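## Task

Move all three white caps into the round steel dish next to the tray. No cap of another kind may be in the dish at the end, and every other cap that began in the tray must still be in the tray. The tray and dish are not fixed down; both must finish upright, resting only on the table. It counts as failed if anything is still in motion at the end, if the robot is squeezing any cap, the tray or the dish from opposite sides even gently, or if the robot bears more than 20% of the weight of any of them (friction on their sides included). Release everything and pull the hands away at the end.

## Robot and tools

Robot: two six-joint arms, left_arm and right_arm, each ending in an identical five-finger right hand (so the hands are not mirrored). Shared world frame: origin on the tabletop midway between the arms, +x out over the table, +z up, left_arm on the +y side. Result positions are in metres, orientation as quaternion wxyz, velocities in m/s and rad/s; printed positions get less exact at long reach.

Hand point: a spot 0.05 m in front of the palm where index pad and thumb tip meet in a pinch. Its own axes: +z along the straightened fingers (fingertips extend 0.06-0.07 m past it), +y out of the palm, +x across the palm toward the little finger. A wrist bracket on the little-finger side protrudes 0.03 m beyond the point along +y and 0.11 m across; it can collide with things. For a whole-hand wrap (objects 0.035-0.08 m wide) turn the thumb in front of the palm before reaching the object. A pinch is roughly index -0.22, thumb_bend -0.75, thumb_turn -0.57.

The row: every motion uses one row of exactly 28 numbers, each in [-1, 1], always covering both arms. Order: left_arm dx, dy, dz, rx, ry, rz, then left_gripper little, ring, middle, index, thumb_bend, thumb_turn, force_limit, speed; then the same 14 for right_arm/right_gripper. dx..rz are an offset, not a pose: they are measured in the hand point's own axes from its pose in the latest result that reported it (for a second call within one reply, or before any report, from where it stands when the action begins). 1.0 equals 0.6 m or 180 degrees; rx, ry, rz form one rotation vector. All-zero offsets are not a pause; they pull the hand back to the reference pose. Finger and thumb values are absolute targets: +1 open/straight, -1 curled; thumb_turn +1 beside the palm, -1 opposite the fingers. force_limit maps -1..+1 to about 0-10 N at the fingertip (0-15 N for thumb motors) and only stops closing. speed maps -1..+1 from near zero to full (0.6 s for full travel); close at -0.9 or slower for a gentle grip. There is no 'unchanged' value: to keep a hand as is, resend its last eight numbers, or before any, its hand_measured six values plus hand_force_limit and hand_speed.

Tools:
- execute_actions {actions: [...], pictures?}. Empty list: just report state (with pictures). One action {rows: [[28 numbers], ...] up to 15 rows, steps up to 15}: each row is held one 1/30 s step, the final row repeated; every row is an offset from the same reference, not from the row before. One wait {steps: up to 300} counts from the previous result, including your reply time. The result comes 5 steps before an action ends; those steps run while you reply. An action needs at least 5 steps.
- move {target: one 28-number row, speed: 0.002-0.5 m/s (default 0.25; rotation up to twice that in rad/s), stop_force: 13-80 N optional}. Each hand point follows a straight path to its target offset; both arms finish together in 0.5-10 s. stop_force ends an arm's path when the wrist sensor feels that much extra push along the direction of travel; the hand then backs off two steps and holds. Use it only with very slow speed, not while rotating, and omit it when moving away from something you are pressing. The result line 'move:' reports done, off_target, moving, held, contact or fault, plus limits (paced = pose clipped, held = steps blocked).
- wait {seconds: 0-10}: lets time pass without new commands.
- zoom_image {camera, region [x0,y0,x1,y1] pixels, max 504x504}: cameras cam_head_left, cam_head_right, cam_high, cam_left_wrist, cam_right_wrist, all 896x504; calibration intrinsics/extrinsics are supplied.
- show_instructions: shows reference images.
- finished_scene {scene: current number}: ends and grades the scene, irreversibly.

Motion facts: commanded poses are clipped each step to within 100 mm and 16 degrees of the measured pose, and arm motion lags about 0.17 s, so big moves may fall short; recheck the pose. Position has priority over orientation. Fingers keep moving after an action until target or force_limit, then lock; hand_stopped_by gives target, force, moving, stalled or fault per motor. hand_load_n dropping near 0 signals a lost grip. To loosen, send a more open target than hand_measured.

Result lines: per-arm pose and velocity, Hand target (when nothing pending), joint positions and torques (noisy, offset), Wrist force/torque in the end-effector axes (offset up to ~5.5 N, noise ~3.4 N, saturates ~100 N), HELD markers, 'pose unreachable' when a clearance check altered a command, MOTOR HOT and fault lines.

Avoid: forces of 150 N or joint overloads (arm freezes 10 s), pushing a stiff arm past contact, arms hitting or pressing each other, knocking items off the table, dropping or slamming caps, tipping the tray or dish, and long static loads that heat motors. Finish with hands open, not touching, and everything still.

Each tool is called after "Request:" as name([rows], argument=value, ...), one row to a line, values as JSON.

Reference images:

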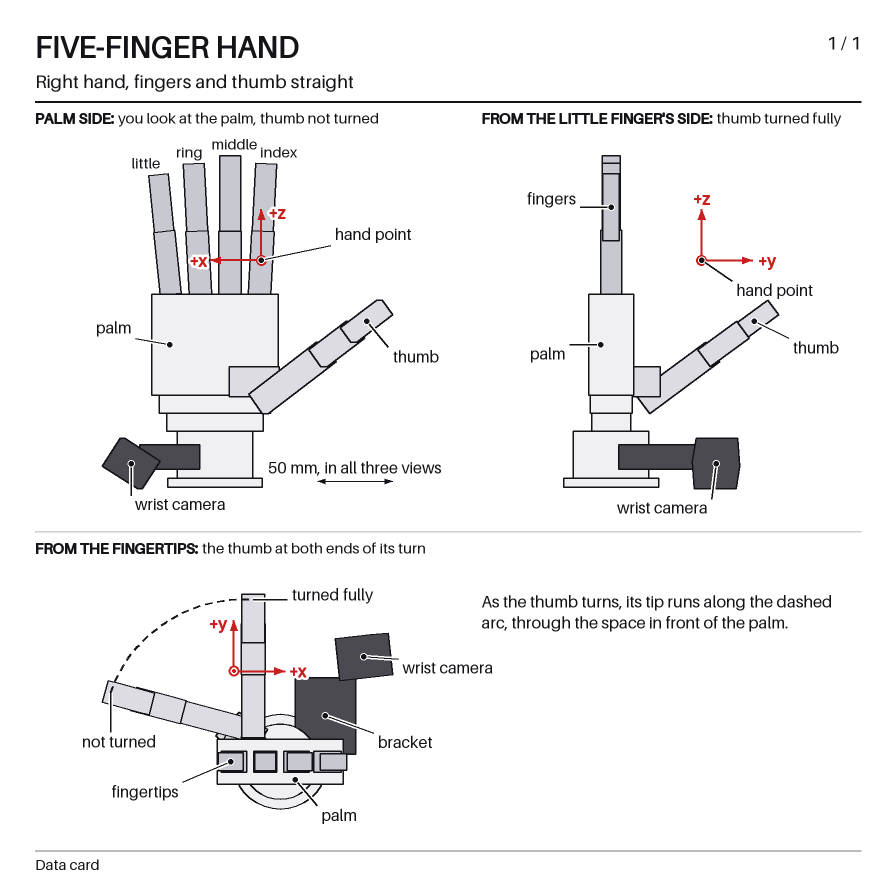

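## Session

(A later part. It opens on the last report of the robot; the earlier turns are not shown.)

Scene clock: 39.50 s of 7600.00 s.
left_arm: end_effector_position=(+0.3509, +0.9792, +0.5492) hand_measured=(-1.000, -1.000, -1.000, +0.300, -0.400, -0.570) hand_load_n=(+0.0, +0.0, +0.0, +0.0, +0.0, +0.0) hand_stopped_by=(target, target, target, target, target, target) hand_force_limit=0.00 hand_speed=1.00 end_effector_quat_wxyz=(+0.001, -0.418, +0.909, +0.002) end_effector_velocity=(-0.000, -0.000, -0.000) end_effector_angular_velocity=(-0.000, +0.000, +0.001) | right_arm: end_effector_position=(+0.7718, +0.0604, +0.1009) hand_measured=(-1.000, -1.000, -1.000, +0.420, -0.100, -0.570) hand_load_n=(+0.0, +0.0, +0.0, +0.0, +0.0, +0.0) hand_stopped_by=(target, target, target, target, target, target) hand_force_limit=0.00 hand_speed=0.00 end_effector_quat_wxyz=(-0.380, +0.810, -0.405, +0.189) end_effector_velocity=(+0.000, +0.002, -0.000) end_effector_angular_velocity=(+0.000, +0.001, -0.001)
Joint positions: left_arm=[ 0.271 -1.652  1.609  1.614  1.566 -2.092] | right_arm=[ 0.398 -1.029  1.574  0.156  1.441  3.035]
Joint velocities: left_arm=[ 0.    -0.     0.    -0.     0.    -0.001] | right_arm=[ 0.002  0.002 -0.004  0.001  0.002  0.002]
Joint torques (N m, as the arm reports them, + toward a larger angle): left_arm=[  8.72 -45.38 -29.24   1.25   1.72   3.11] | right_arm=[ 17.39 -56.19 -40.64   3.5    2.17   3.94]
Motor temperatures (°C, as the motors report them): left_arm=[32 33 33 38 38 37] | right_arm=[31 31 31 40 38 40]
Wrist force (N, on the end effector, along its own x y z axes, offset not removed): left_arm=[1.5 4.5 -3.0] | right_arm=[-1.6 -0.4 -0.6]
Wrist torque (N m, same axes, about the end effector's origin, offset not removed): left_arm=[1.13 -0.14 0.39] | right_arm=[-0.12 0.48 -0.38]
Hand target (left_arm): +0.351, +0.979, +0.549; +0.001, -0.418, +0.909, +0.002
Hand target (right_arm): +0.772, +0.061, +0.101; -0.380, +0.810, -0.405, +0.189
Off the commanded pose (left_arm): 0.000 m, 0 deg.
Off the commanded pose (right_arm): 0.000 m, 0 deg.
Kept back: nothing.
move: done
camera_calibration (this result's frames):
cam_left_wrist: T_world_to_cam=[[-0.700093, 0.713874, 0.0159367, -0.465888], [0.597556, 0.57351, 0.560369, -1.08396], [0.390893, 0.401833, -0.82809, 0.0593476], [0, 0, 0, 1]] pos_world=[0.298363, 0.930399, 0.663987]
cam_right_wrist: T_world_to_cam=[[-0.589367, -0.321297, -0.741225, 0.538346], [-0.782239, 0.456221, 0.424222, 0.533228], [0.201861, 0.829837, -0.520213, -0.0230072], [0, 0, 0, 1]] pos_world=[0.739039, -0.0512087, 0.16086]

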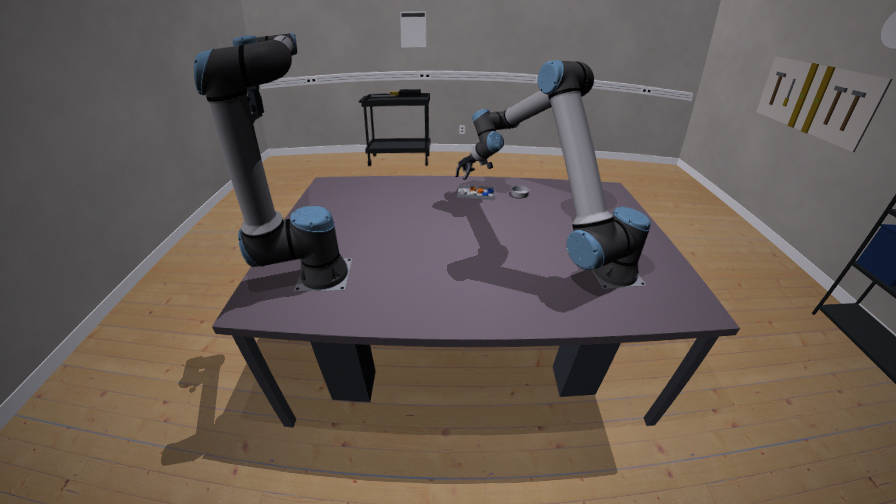

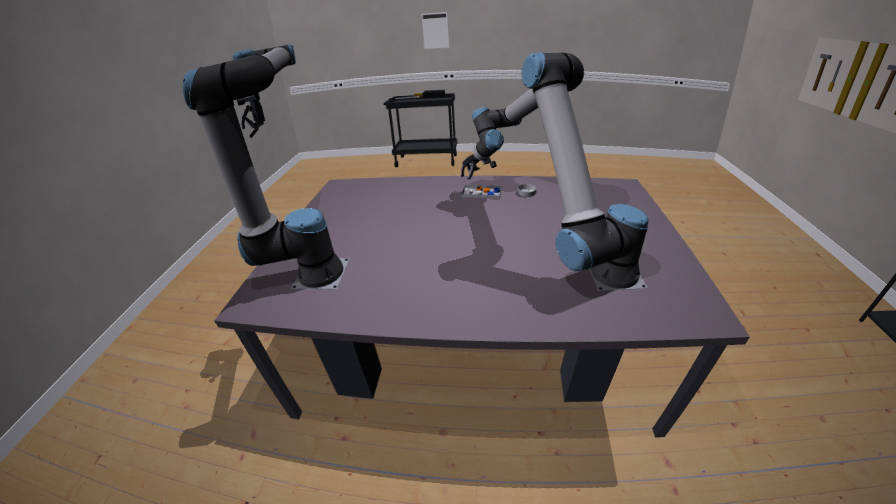

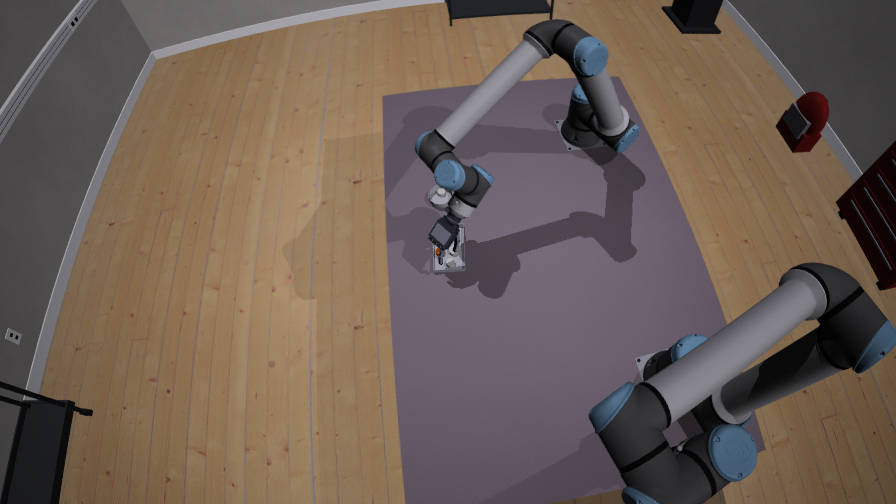

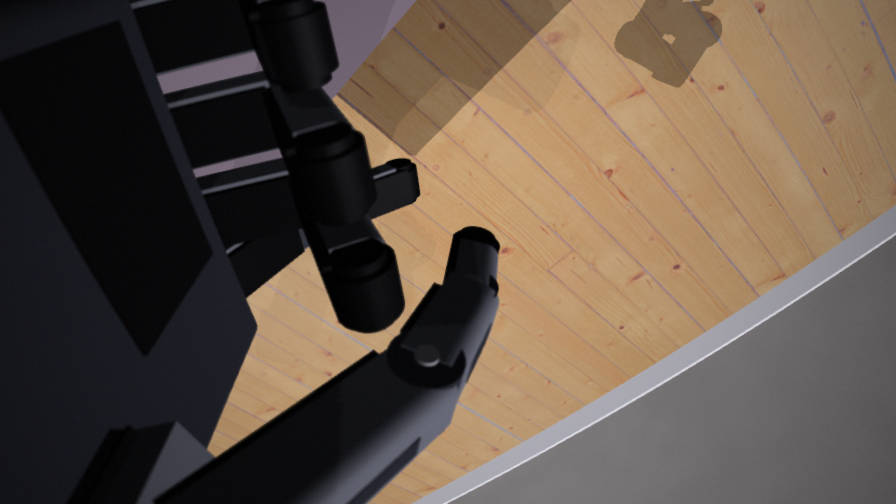

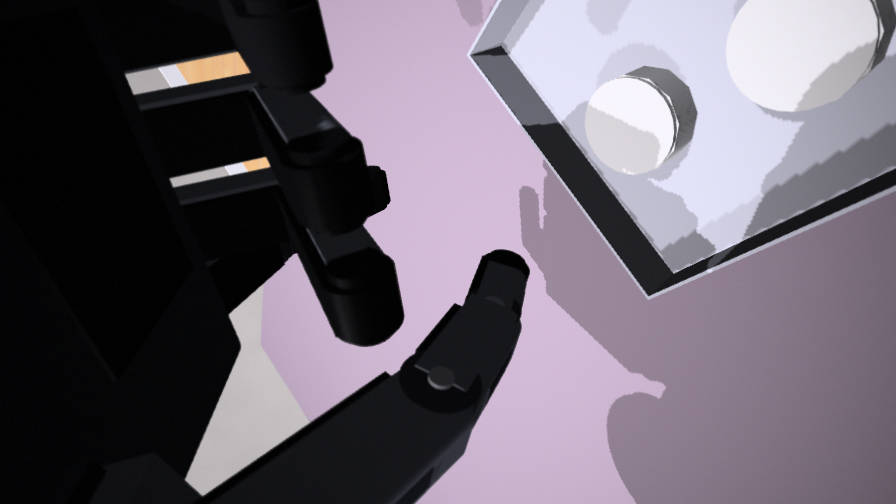

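Request:
move(target=[0,0,0,0,0,0,-1,-1,-1,0.3,-0.4,-0.57,0,1, 0.018,-0.003,0.004,0,0.158,0.132,-1,-1,-1,0.42,-0.1,-0.57,0,0])

Request:
move(target=[0,0,0,0,0,0,-1,-1,-1,0.3,-0.4,-0.57,0,1, 0,0.064,0.054,0,0,0,-1,-1,-1,0.42,-0.1,-0.57,0,0], speed=0.06, stop_force=13)

Request:
zoom_image(camera="cam_high", region=[410,210,500,300])

Scene clock: 41.97 s of 7600.00 s.
left_arm: end_effector_position=(+0.3509, +0.9792, +0.5492) hand_measured=(-1.000, -1.000, -1.000, +0.300, -0.400, -0.570) hand_load_n=(+0.0, +0.0, +0.0, +0.0, +0.0, +0.0) hand_stopped_by=(target, target, target, target, target, target) hand_force_limit=0.00 hand_speed=1.00 end_effector_quat_wxyz=(+0.001, -0.418, +0.909, +0.002) end_effector_velocity=(-0.000, -0.000, +0.000) end_effector_angular_velocity=(+0.000, -0.001, +0.000) | right_arm: end_effector_position=(+0.7807, +0.0536, +0.1008) hand_measured=(-1.000, -1.000, -1.000, +0.420, -0.100, -0.570) hand_load_n=(+0.0, +0.0, +0.0, +0.0, +0.0, +0.0) hand_stopped_by=(target, target, target, target, target, target) hand_force_limit=0.00 hand_speed=0.00 end_effector_quat_wxyz=(-0.301, +0.639, -0.641, +0.299) end_effector_velocity=(-0.001, +0.001, -0.001) end_effector_angular_velocity=(-0.001, +0.002, -0.009)
Joint positions: left_arm=[ 0.271 -1.652  1.609  1.614  1.566 -2.092] | right_arm=[ 0.529 -0.968  1.487  0.273  2.024  3.563]
Joint velocities: left_arm=[-0.    -0.001 -0.    -0.    -0.    -0.   ] | right_arm=[ 0.003  0.004 -0.004  0.008  0.008  0.01 ]
Joint torques (N m, as the arm reports them, + toward a larger angle): left_arm=[  9.92 -44.08 -29.8    1.48   1.58   3.3 ] | right_arm=[ 20.22 -57.19 -41.42   3.97   3.87   3.21]
Motor temperatures (°C, as the motors report them): left_arm=[32 33 33 38 38 37] | right_arm=[31 31 31 40 38 40]
Wrist force (N, on the end effector, along its own x y z axes, offset not removed): left_arm=[0.7 -3.6 -2.1] | right_arm=[-0.9 -2.1 -2.1]
Wrist torque (N m, same axes, about the end effector's origin, offset not removed): left_arm=[-0.14 -0.06 0.21] | right_arm=[-0.29 0.41 -0.36]
Hand target (left_arm): +0.351, +0.979, +0.549; +0.001, -0.418, +0.909, +0.002
Hand target (right_arm): +0.781, +0.054, +0.101; -0.300, +0.639, -0.641, +0.300
Off the commanded pose (left_arm): 0.000 m, 0 deg.
Off the commanded pose (right_arm): 0.000 m, 0 deg.
Kept back: nothing.
move: done
camera_calibration (this result's frames):
cam_left_wrist: T_world_to_cam=[[-0.700093, 0.713874, 0.0159369, -0.465888], [0.597556, 0.57351, 0.560369, -1.08396], [0.390893, 0.401833, -0.82809, 0.0593476], [0, 0, 0, 1]] pos_world=[0.298363, 0.930399, 0.663987]
cam_right_wrist: T_world_to_cam=[[-0.66428, 0.0990483, -0.740892, 0.57724], [-0.349925, 0.834657, 0.425324, 0.185458], [0.660518, 0.541791, -0.519787, -0.3619], [0, 0, 0, 1]] pos_world=[0.687387, -0.0158938, 0.160682]

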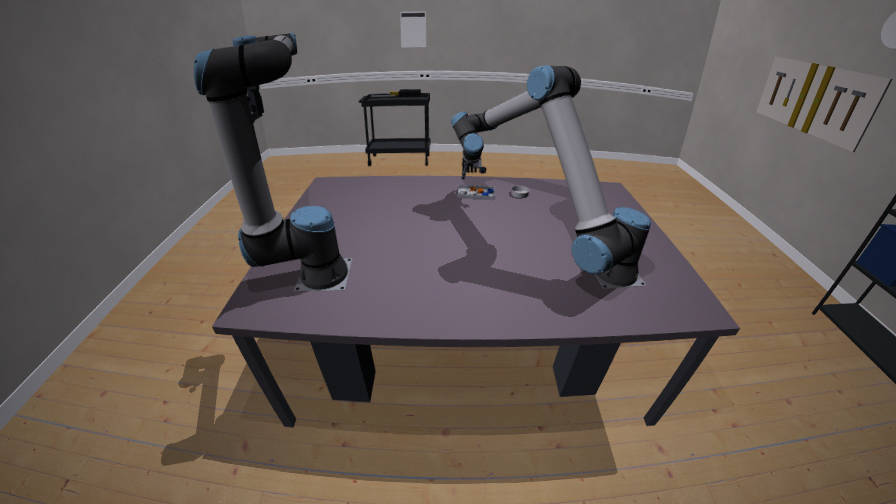

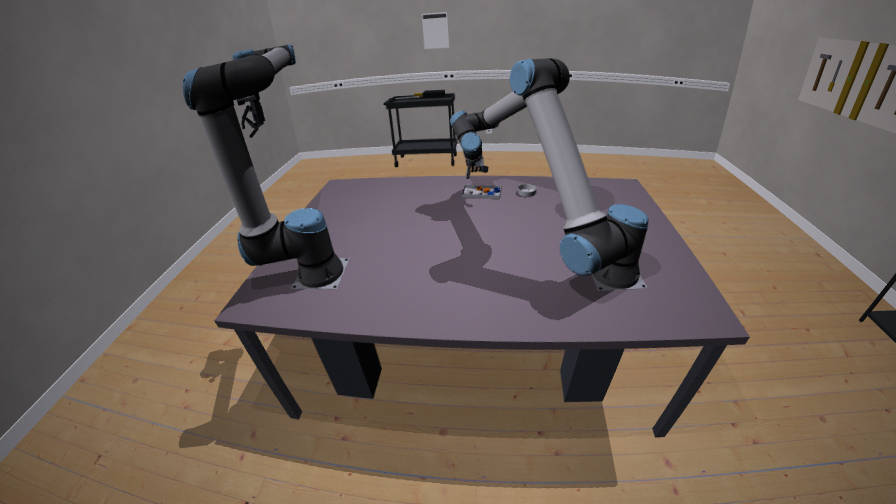

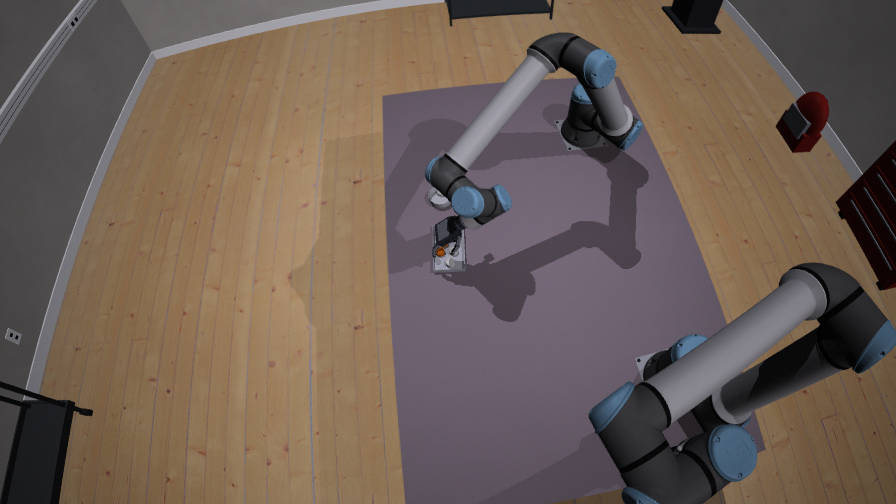

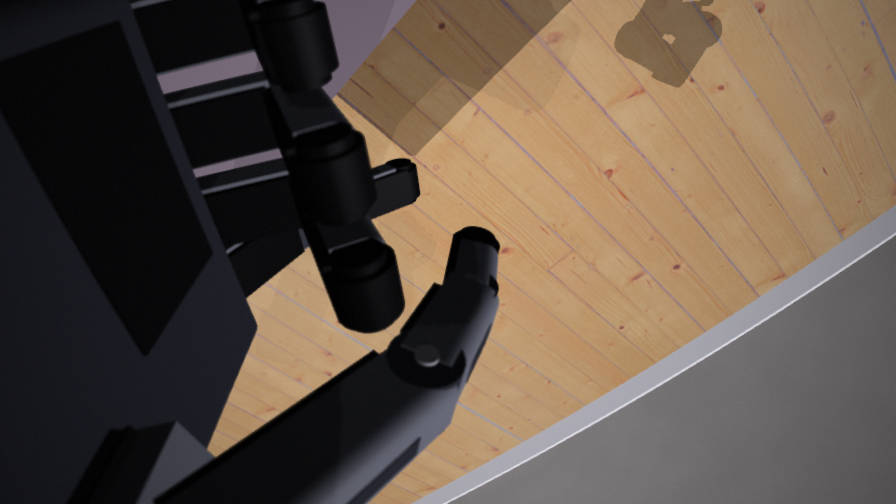

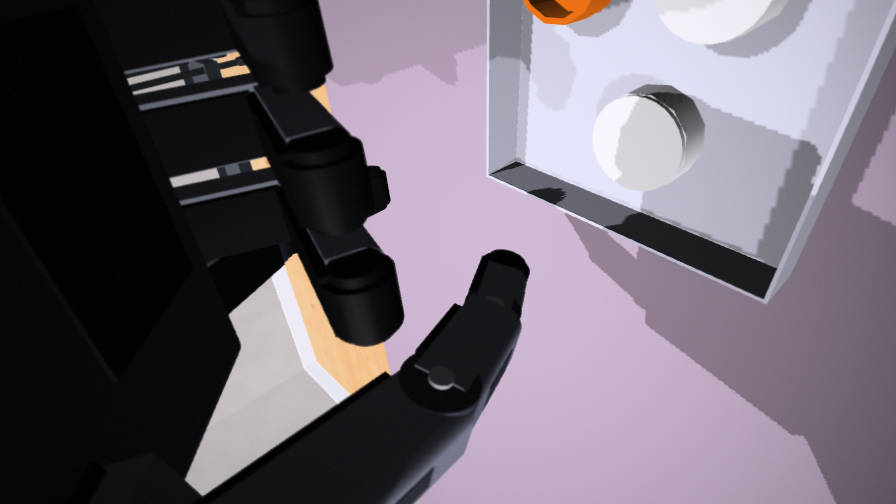

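Scene clock: 43.17 s of 7600.00 s.
left_arm: end_effector_position=(+0.3509, +0.9792, +0.5492) hand_measured=(-1.000, -1.000, -1.000, +0.300, -0.400, -0.570) hand_load_n=(+0.0, +0.0, +0.0, +0.0, +0.0, +0.0) hand_stopped_by=(target, target, target, target, target, target) hand_force_limit=0.00 hand_speed=1.00 end_effector_quat_wxyz=(+0.001, -0.418, +0.909, +0.002) end_effector_velocity=(-0.001, +0.000, +0.000) end_effector_angular_velocity=(+0.000, -0.001, +0.001) | right_arm: end_effector_position=(+0.7809, +0.0537, +0.0507) hand_measured=(-1.000, -1.000, -1.000, +0.420, -0.100, -0.570) hand_load_n=(+0.0, +0.0, +0.0, +0.0, +0.0, +0.0) hand_stopped_by=(target, target, target, target, target, target) hand_force_limit=0.00 hand_speed=0.00 end_effector_quat_wxyz=(-0.301, +0.640, -0.641, +0.299) end_effector_velocity=(+0.000, -0.000, -0.001) end_effector_angular_velocity=(-0.000, -0.001, -0.000)
Joint positions: left_arm=[ 0.271 -1.652  1.609  1.614  1.566 -2.092] | right_arm=[ 0.529 -0.925  1.515  0.202  2.024  3.563]
Joint velocities: left_arm=[ 0.001 -0.    -0.    -0.    -0.     0.   ] | right_arm=[ 0.     0.001  0.001 -0.002  0.001 -0.   ]
Joint torques (N m, as the arm reports them, + toward a larger angle): left_arm=[  7.47 -42.48 -29.97   1.45   1.9    3.07] | right_arm=[-22.08 -63.01 -23.61  -0.73  -2.1   -4.36]
Motor temperatures (°C, as the motors report them): left_arm=[32 33 33 38 38 37] | right_arm=[31 31 31 40 38 40]
Wrist force (N, on the end effector, along its own x y z axes, offset not removed): left_arm=[-1.3 -2.4 1.8] | right_arm=[-2.3 -0.6 -0.6]
Wrist torque (N m, same axes, about the end effector's origin, offset not removed): left_arm=[-0.20 0.27 0.00] | right_arm=[-0.14 0.59 -0.38]
Hand target (left_arm): +0.351, +0.979, +0.549; +0.001, -0.418, +0.909, +0.002
Hand target (right_arm): +0.781, +0.054, +0.051; -0.301, +0.639, -0.641, +0.299
Off the commanded pose (left_arm): 0.000 m, 0 deg.
Off the commanded pose (right_arm): 0.000 m, 0 deg.
Kept back: nothing.
move: done
camera_calibration (this result's frames):
cam_left_wrist: T_world_to_cam=[[-0.700093, 0.713874, 0.0159371, -0.465888], [0.597556, 0.57351, 0.560369, -1.08396], [0.390892, 0.401834, -0.82809, 0.0593475], [0, 0, 0, 1]] pos_world=[0.298363, 0.930399, 0.663987]
cam_right_wrist: T_world_to_cam=[[-0.664285, 0.0990008, -0.740894, 0.540249], [-0.34999, 0.834629, 0.425326, 0.206801], [0.660479, 0.541843, -0.519782, -0.388104], [0, 0, 0, 1]] pos_world=[0.687592, -0.0157953, 0.11058]

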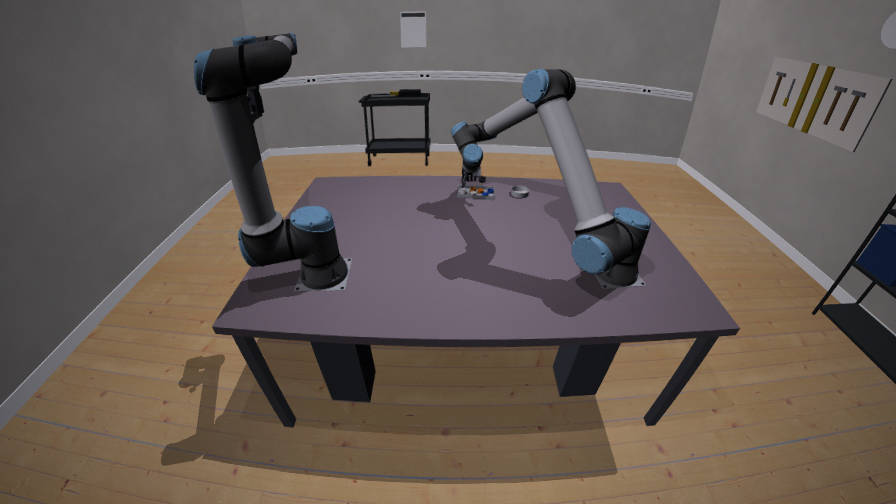

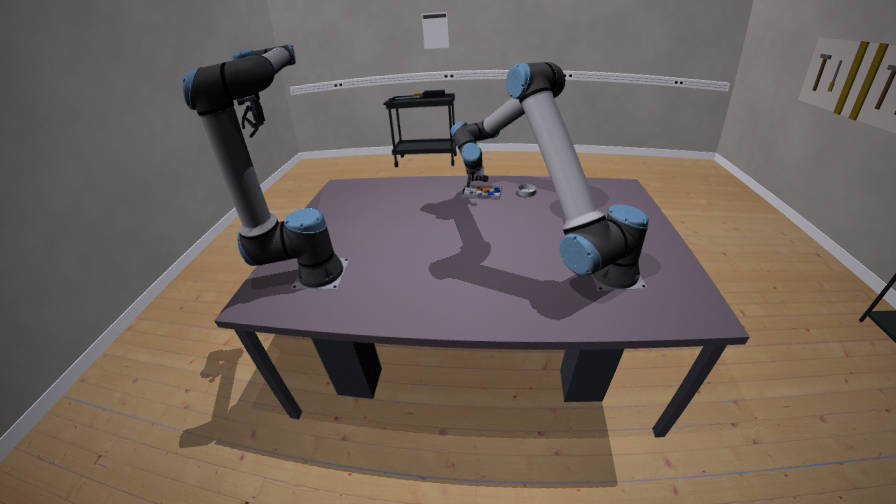

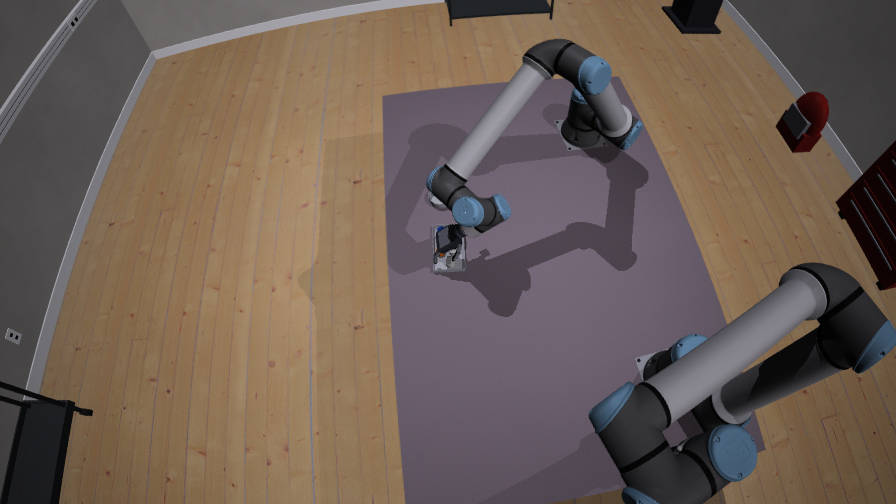

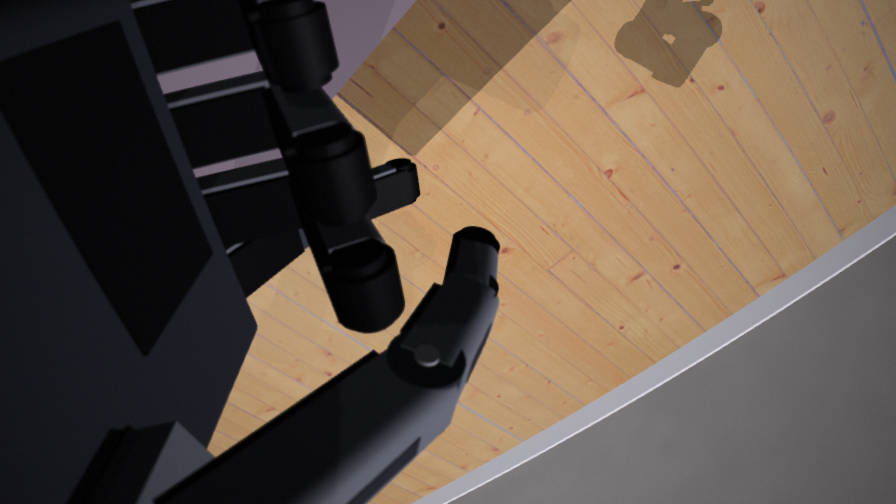

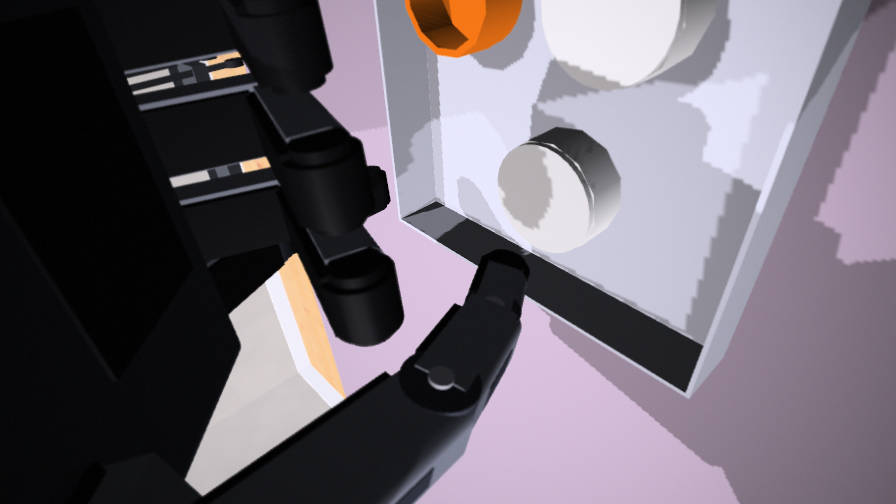

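Region (410, 210, 500, 300) of cam_high's 896x504 image, scaled by 5.600, with more detail than that image has.

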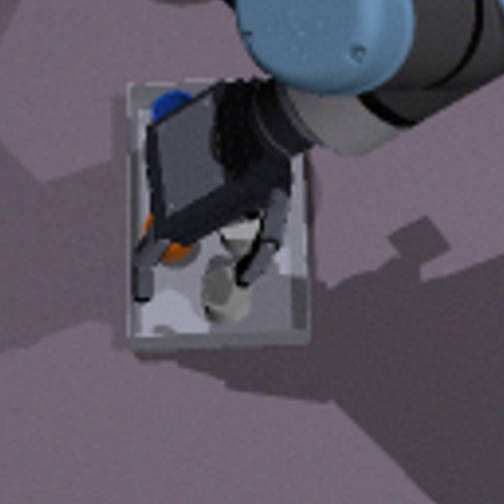

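Request:
move(target=[0,0,0,0,0,0,-1,-1,-1,0.3,-0.4,-0.57,0,1, -0.003,0.041,0.021,0,0,0,-1,-1,-1,0.38,-0.1,-0.57,0,0], speed=0.02, stop_force=13)

Request:
zoom_image(camera="cam_high", region=[410,210,500,300])

Scene clock: 45.27 s of 7600.00 s.
left_arm: end_effector_position=(+0.3509, +0.9792, +0.5492) hand_measured=(-1.000, -1.000, -1.000, +0.300, -0.400, -0.570) hand_load_n=(+0.0, +0.0, +0.0, +0.0, +0.0, +0.0) hand_stopped_by=(target, target, target, target, target, target) hand_force_limit=0.00 hand_speed=1.00 end_effector_quat_wxyz=(+0.001, -0.418, +0.909, +0.002) end_effector_velocity=(-0.000, +0.000, +0.000) end_effector_angular_velocity=(+0.000, -0.001, +0.001) | right_arm: end_effector_position=(+0.7749, +0.0554, +0.0244) hand_measured=(-1.000, -1.000, -1.000, +0.380, -0.100, -0.570) hand_load_n=(+0.0, +0.0, +0.0, +0.0, +0.0, +0.0) hand_stopped_by=(target, target, target, target, target, target) hand_force_limit=0.00 hand_speed=0.00 end_effector_quat_wxyz=(-0.301, +0.640, -0.641, +0.299) end_effector_velocity=(+0.000, -0.000, +0.002) end_effector_angular_velocity=(-0.001, -0.000, -0.001)
Joint positions: left_arm=[ 0.271 -1.652  1.609  1.614  1.566 -2.092] | right_arm=[ 0.536 -0.904  1.533  0.165  2.029  3.568]
Joint velocities: left_arm=[ 0.001 -0.    -0.001  0.    -0.    -0.001] | right_arm=[ 0.    -0.002 -0.001  0.003  0.001  0.   ]
Joint torques (N m, as the arm reports them, + toward a larger angle): left_arm=[  8.29 -44.32 -28.83   1.26   1.72   2.73] | right_arm=[  0.51 -92.9  -40.05   4.41   1.82   1.12]
Motor temperatures (°C, as the motors report them): left_arm=[32 33 33 38 38 37] | right_arm=[31 31 31 40 38 40]
Wrist force (N, on the end effector, along its own x y z axes, offset not removed): left_arm=[0.3 5.6 -8.6] | right_arm=[-1.2 -0.8 -3.3]
Wrist torque (N m, same axes, about the end effector's origin, offset not removed): left_arm=[1.63 0.25 0.40] | right_arm=[-0.06 0.48 -0.31]
Hand target (left_arm): +0.351, +0.979, +0.549; +0.001, -0.418, +0.909, +0.002
Hand target (right_arm): +0.775, +0.055, +0.025; -0.301, +0.639, -0.641, +0.299
Off the commanded pose (left_arm): 0.000 m, 0 deg.
Off the commanded pose (right_arm): 0.001 m, 0 deg.
Kept back: nothing.
move: contact (right_arm)
camera_calibration (this result's frames):
cam_left_wrist: T_world_to_cam=[[-0.700093, 0.713874, 0.0159369, -0.465888], [0.597556, 0.57351, 0.560369, -1.08396], [0.390893, 0.401834, -0.82809, 0.0593473], [0, 0, 0, 1]] pos_world=[0.298363, 0.930399, 0.663987]
cam_right_wrist: T_world_to_cam=[[-0.664391, 0.0989301, -0.740809, 0.516609], [-0.349918, 0.834678, 0.425288, 0.214337], [0.660411, 0.54178, -0.519935, -0.398668], [0, 0, 0, 1]] pos_world=[0.681515, -0.0140203, 0.0842727]

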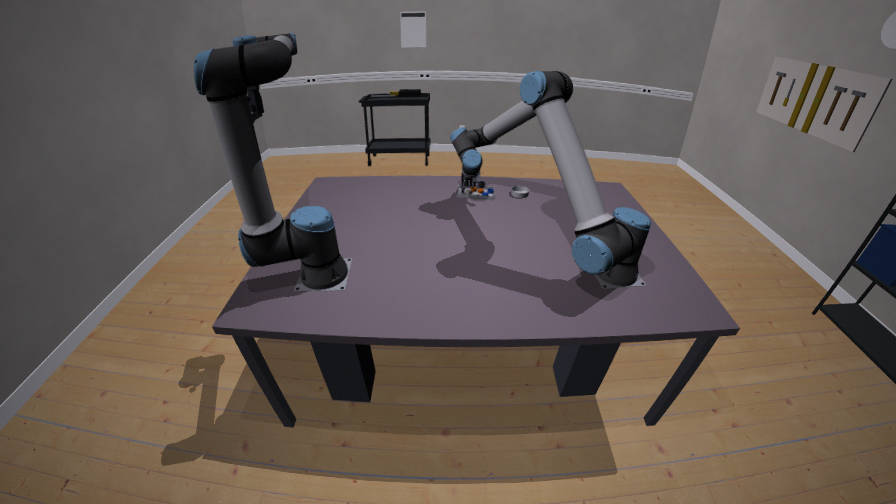

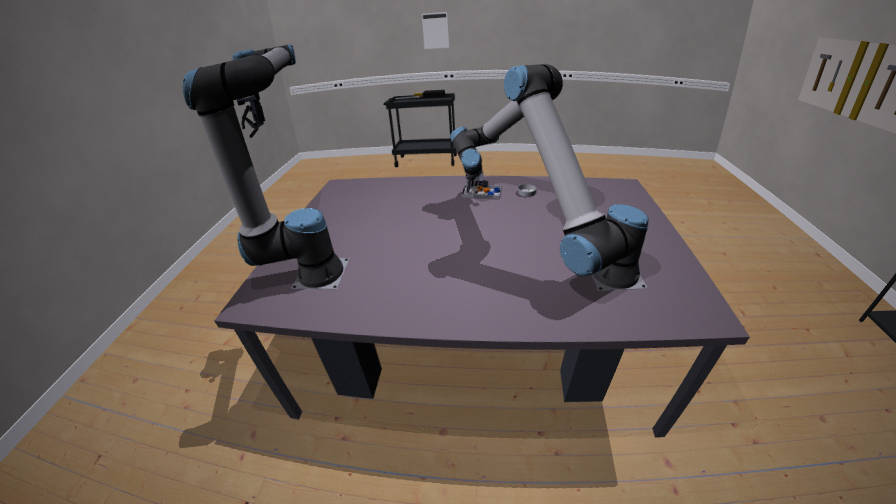

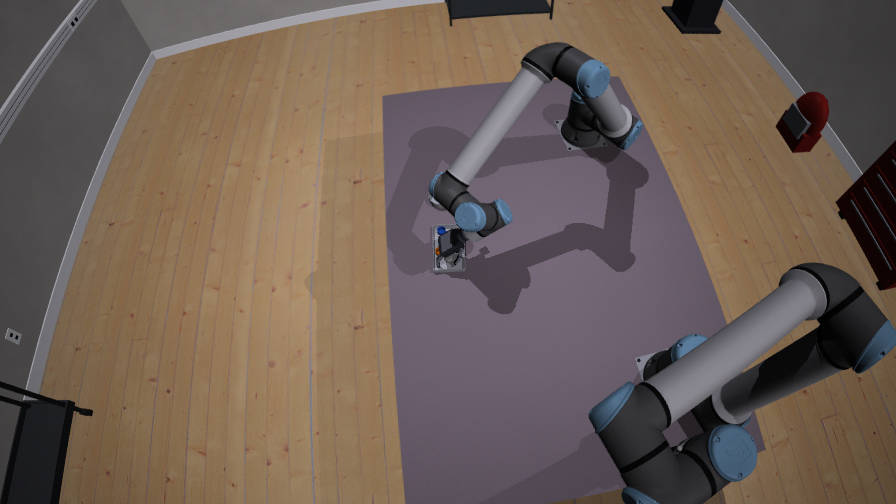

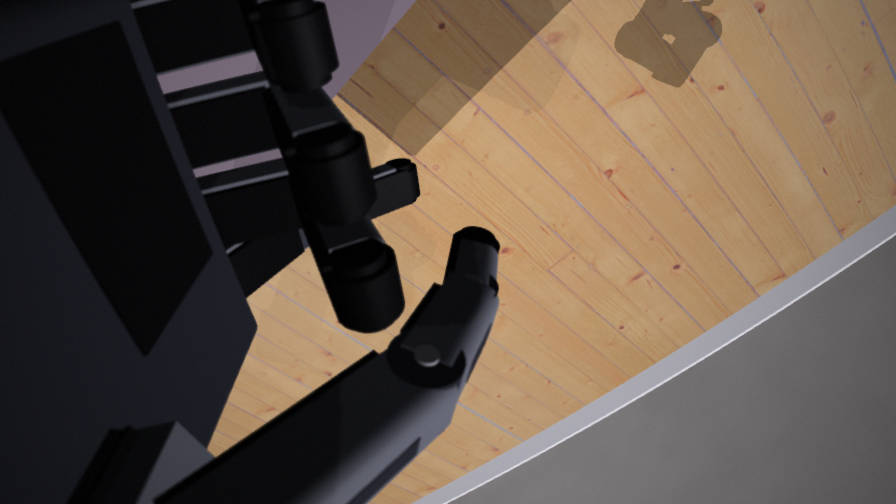

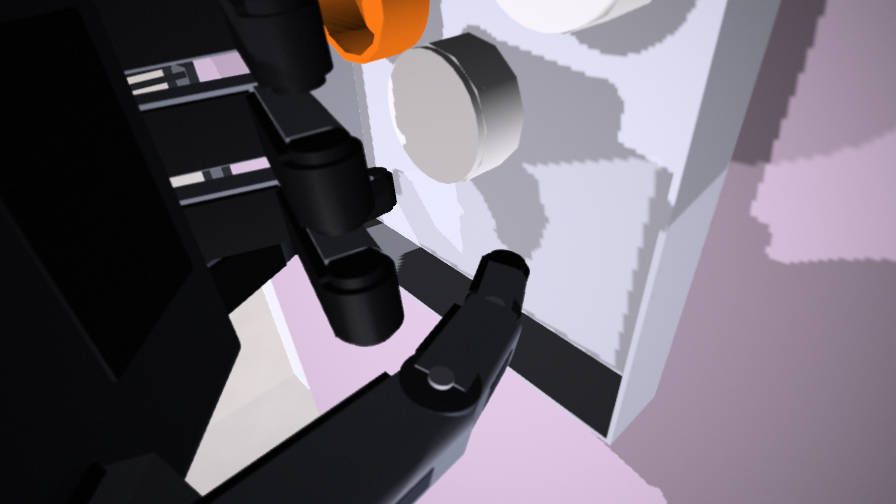

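Region (410, 210, 500, 300) of cam_high's 896x504 image, scaled by 5.600, with more detail than that image has.

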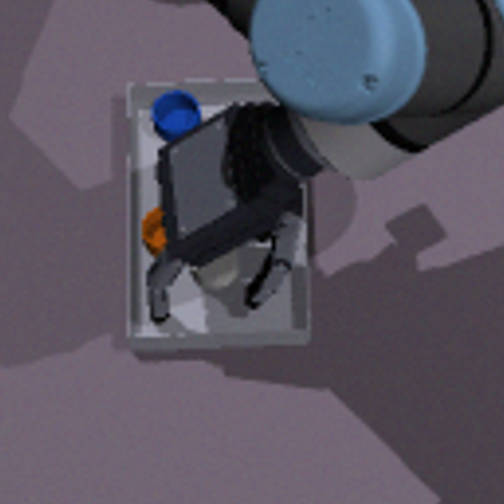

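Request:
move(target=[0,0,0,0,0,0,-1,-1,-1,0.3,-0.4,-0.57,0,1, 0.04,-0.09,-0.075,0,0,0,-1,-1,-1,0.38,-0.1,-0.57,0,0], speed=0.12)

Request:
zoom_image(camera="cam_high", region=[410,200,500,290])

Scene clock: 46.73 s of 7600.00 s.
left_arm: end_effector_position=(+0.3509, +0.9792, +0.5492) hand_measured=(-1.000, -1.000, -1.000, +0.300, -0.400, -0.570) hand_load_n=(+0.0, +0.0, +0.0, +0.0, +0.0, +0.0) hand_stopped_by=(target, target, target, target, target, target) hand_force_limit=0.00 hand_speed=1.00 end_effector_quat_wxyz=(+0.001, -0.418, +0.909, +0.002) end_effector_velocity=(-0.000, +0.001, +0.000) end_effector_angular_velocity=(+0.000, -0.001, +0.001) | right_arm: end_effector_position=(+0.7749, +0.0314, +0.0945) hand_measured=(-1.000, -1.000, -1.000, +0.380, -0.100, -0.570) hand_load_n=(+0.0, +0.0, +0.0, +0.0, +0.0, +0.0) hand_stopped_by=(target, target, target, target, target, target) hand_force_limit=0.00 hand_speed=0.00 end_effector_quat_wxyz=(-0.301, +0.640, -0.641, +0.299) end_effector_velocity=(+0.000, -0.001, +0.001) end_effector_angular_velocity=(+0.001, +0.001, -0.001)
Joint positions: left_arm=[ 0.271 -1.652  1.609  1.614  1.566 -2.092] | right_arm=[ 0.509 -0.994  1.542  0.238  2.01   3.547]
Joint velocities: left_arm=[ 0.002  0.    -0.001 -0.    -0.     0.   ] | right_arm=[-0.001 -0.002 -0.     0.002 -0.001  0.   ]
Joint torques (N m, as the arm reports them, + toward a larger angle): left_arm=[  9.34 -45.2  -29.71   1.15   1.66   3.33] | right_arm=[-22.39 -86.18 -23.87   3.98  -1.98  -3.92]
Motor temperatures (°C, as the motors report them): left_arm=[32 33 33 38 38 37] | right_arm=[31 31 31 40 38 40]
Wrist force (N, on the end effector, along its own x y z axes, offset not removed): left_arm=[-1.8 6.2 -3.8] | right_arm=[-2.2 -0.8 -0.8]
Wrist torque (N m, same axes, about the end effector's origin, offset not removed): left_arm=[1.42 0.37 0.13] | right_arm=[-0.14 0.62 -0.42]
Hand target (left_arm): +0.351, +0.979, +0.549; +0.001, -0.418, +0.909, +0.002
Hand target (right_arm): +0.775, +0.031, +0.095; -0.301, +0.640, -0.641, +0.299
Off the commanded pose (left_arm): 0.000 m, 0 deg.
Off the commanded pose (right_arm): 0.000 m, 0 deg.
Kept back: nothing.
move: done
camera_calibration (this result's frames):
cam_left_wrist: T_world_to_cam=[[-0.700093, 0.713874, 0.0159369, -0.465888], [0.597556, 0.57351, 0.560369, -1.08396], [0.390893, 0.401834, -0.82809, 0.0593472], [0, 0, 0, 1]] pos_world=[0.298363, 0.930399, 0.663987]
cam_right_wrist: T_world_to_cam=[[-0.664405, 0.0989186, -0.740798, 0.570984], [-0.349908, 0.834686, 0.42528, 0.204597], [0.660402, 0.541769, -0.519957, -0.349254], [0, 0, 0, 1]] pos_world=[0.681603, -0.0380403, 0.154376]

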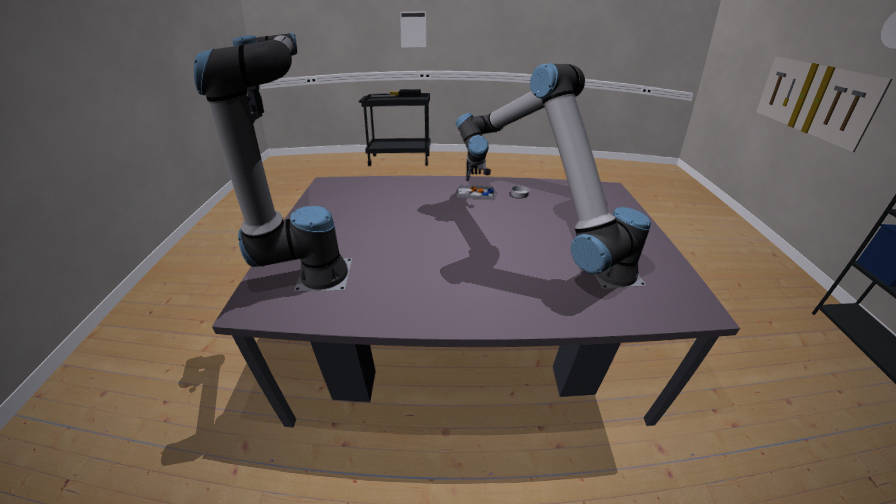

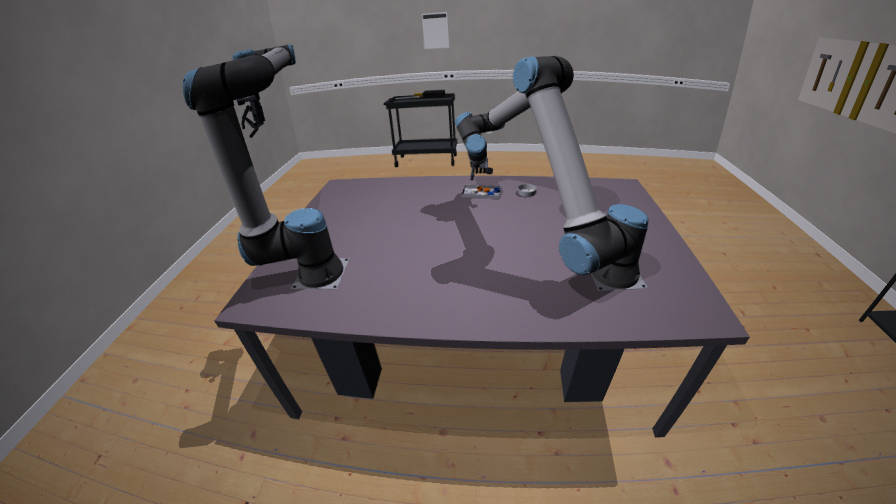

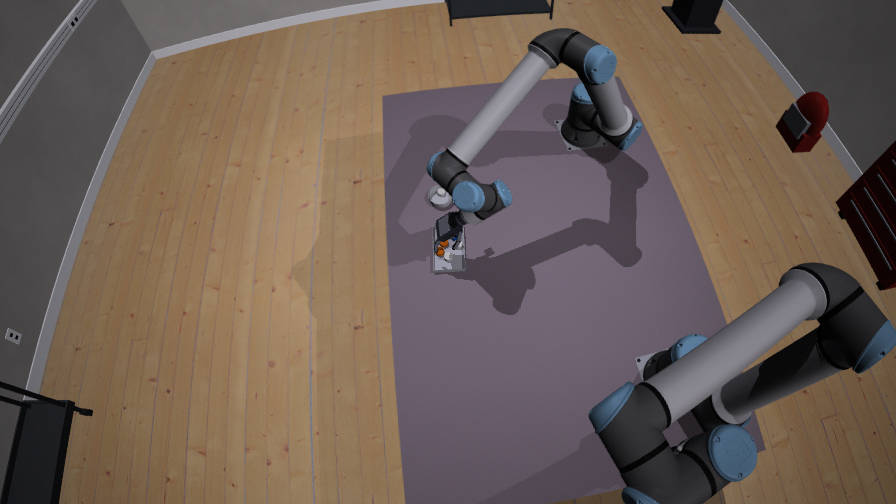

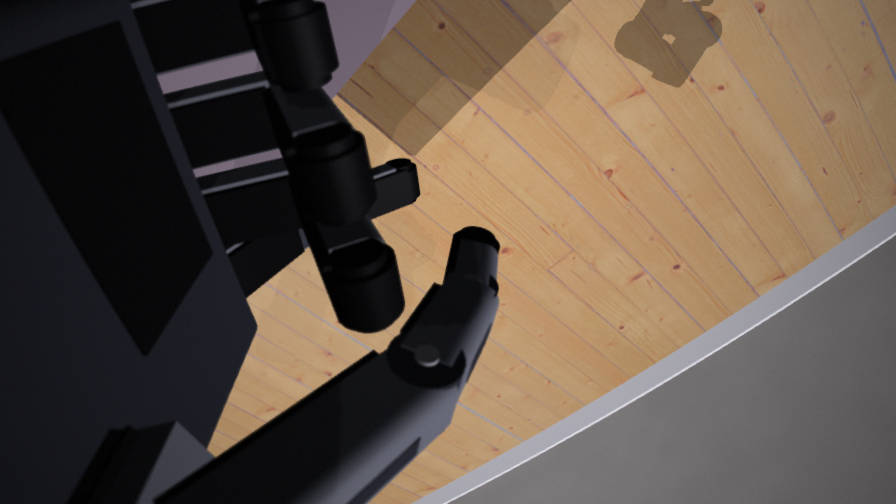

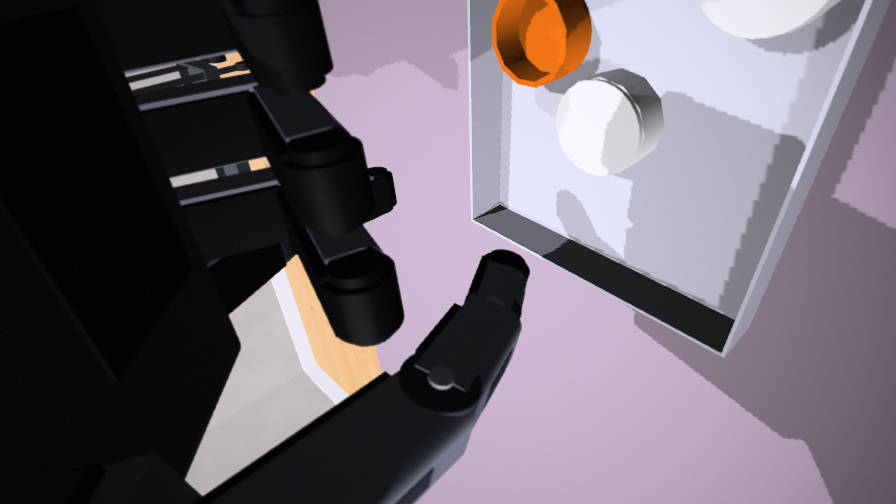

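Region (410, 200, 500, 290) of cam_high's 896x504 image, scaled by 5.600, with more detail than that image has.

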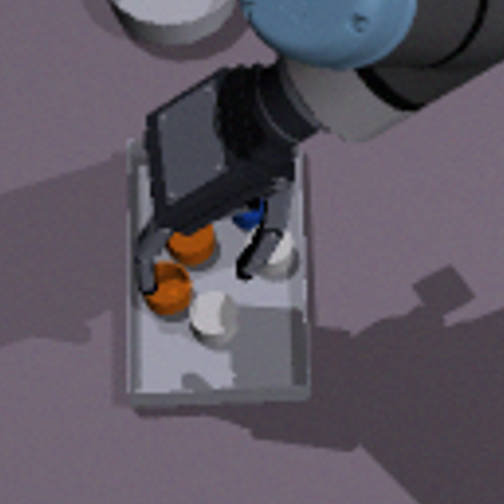

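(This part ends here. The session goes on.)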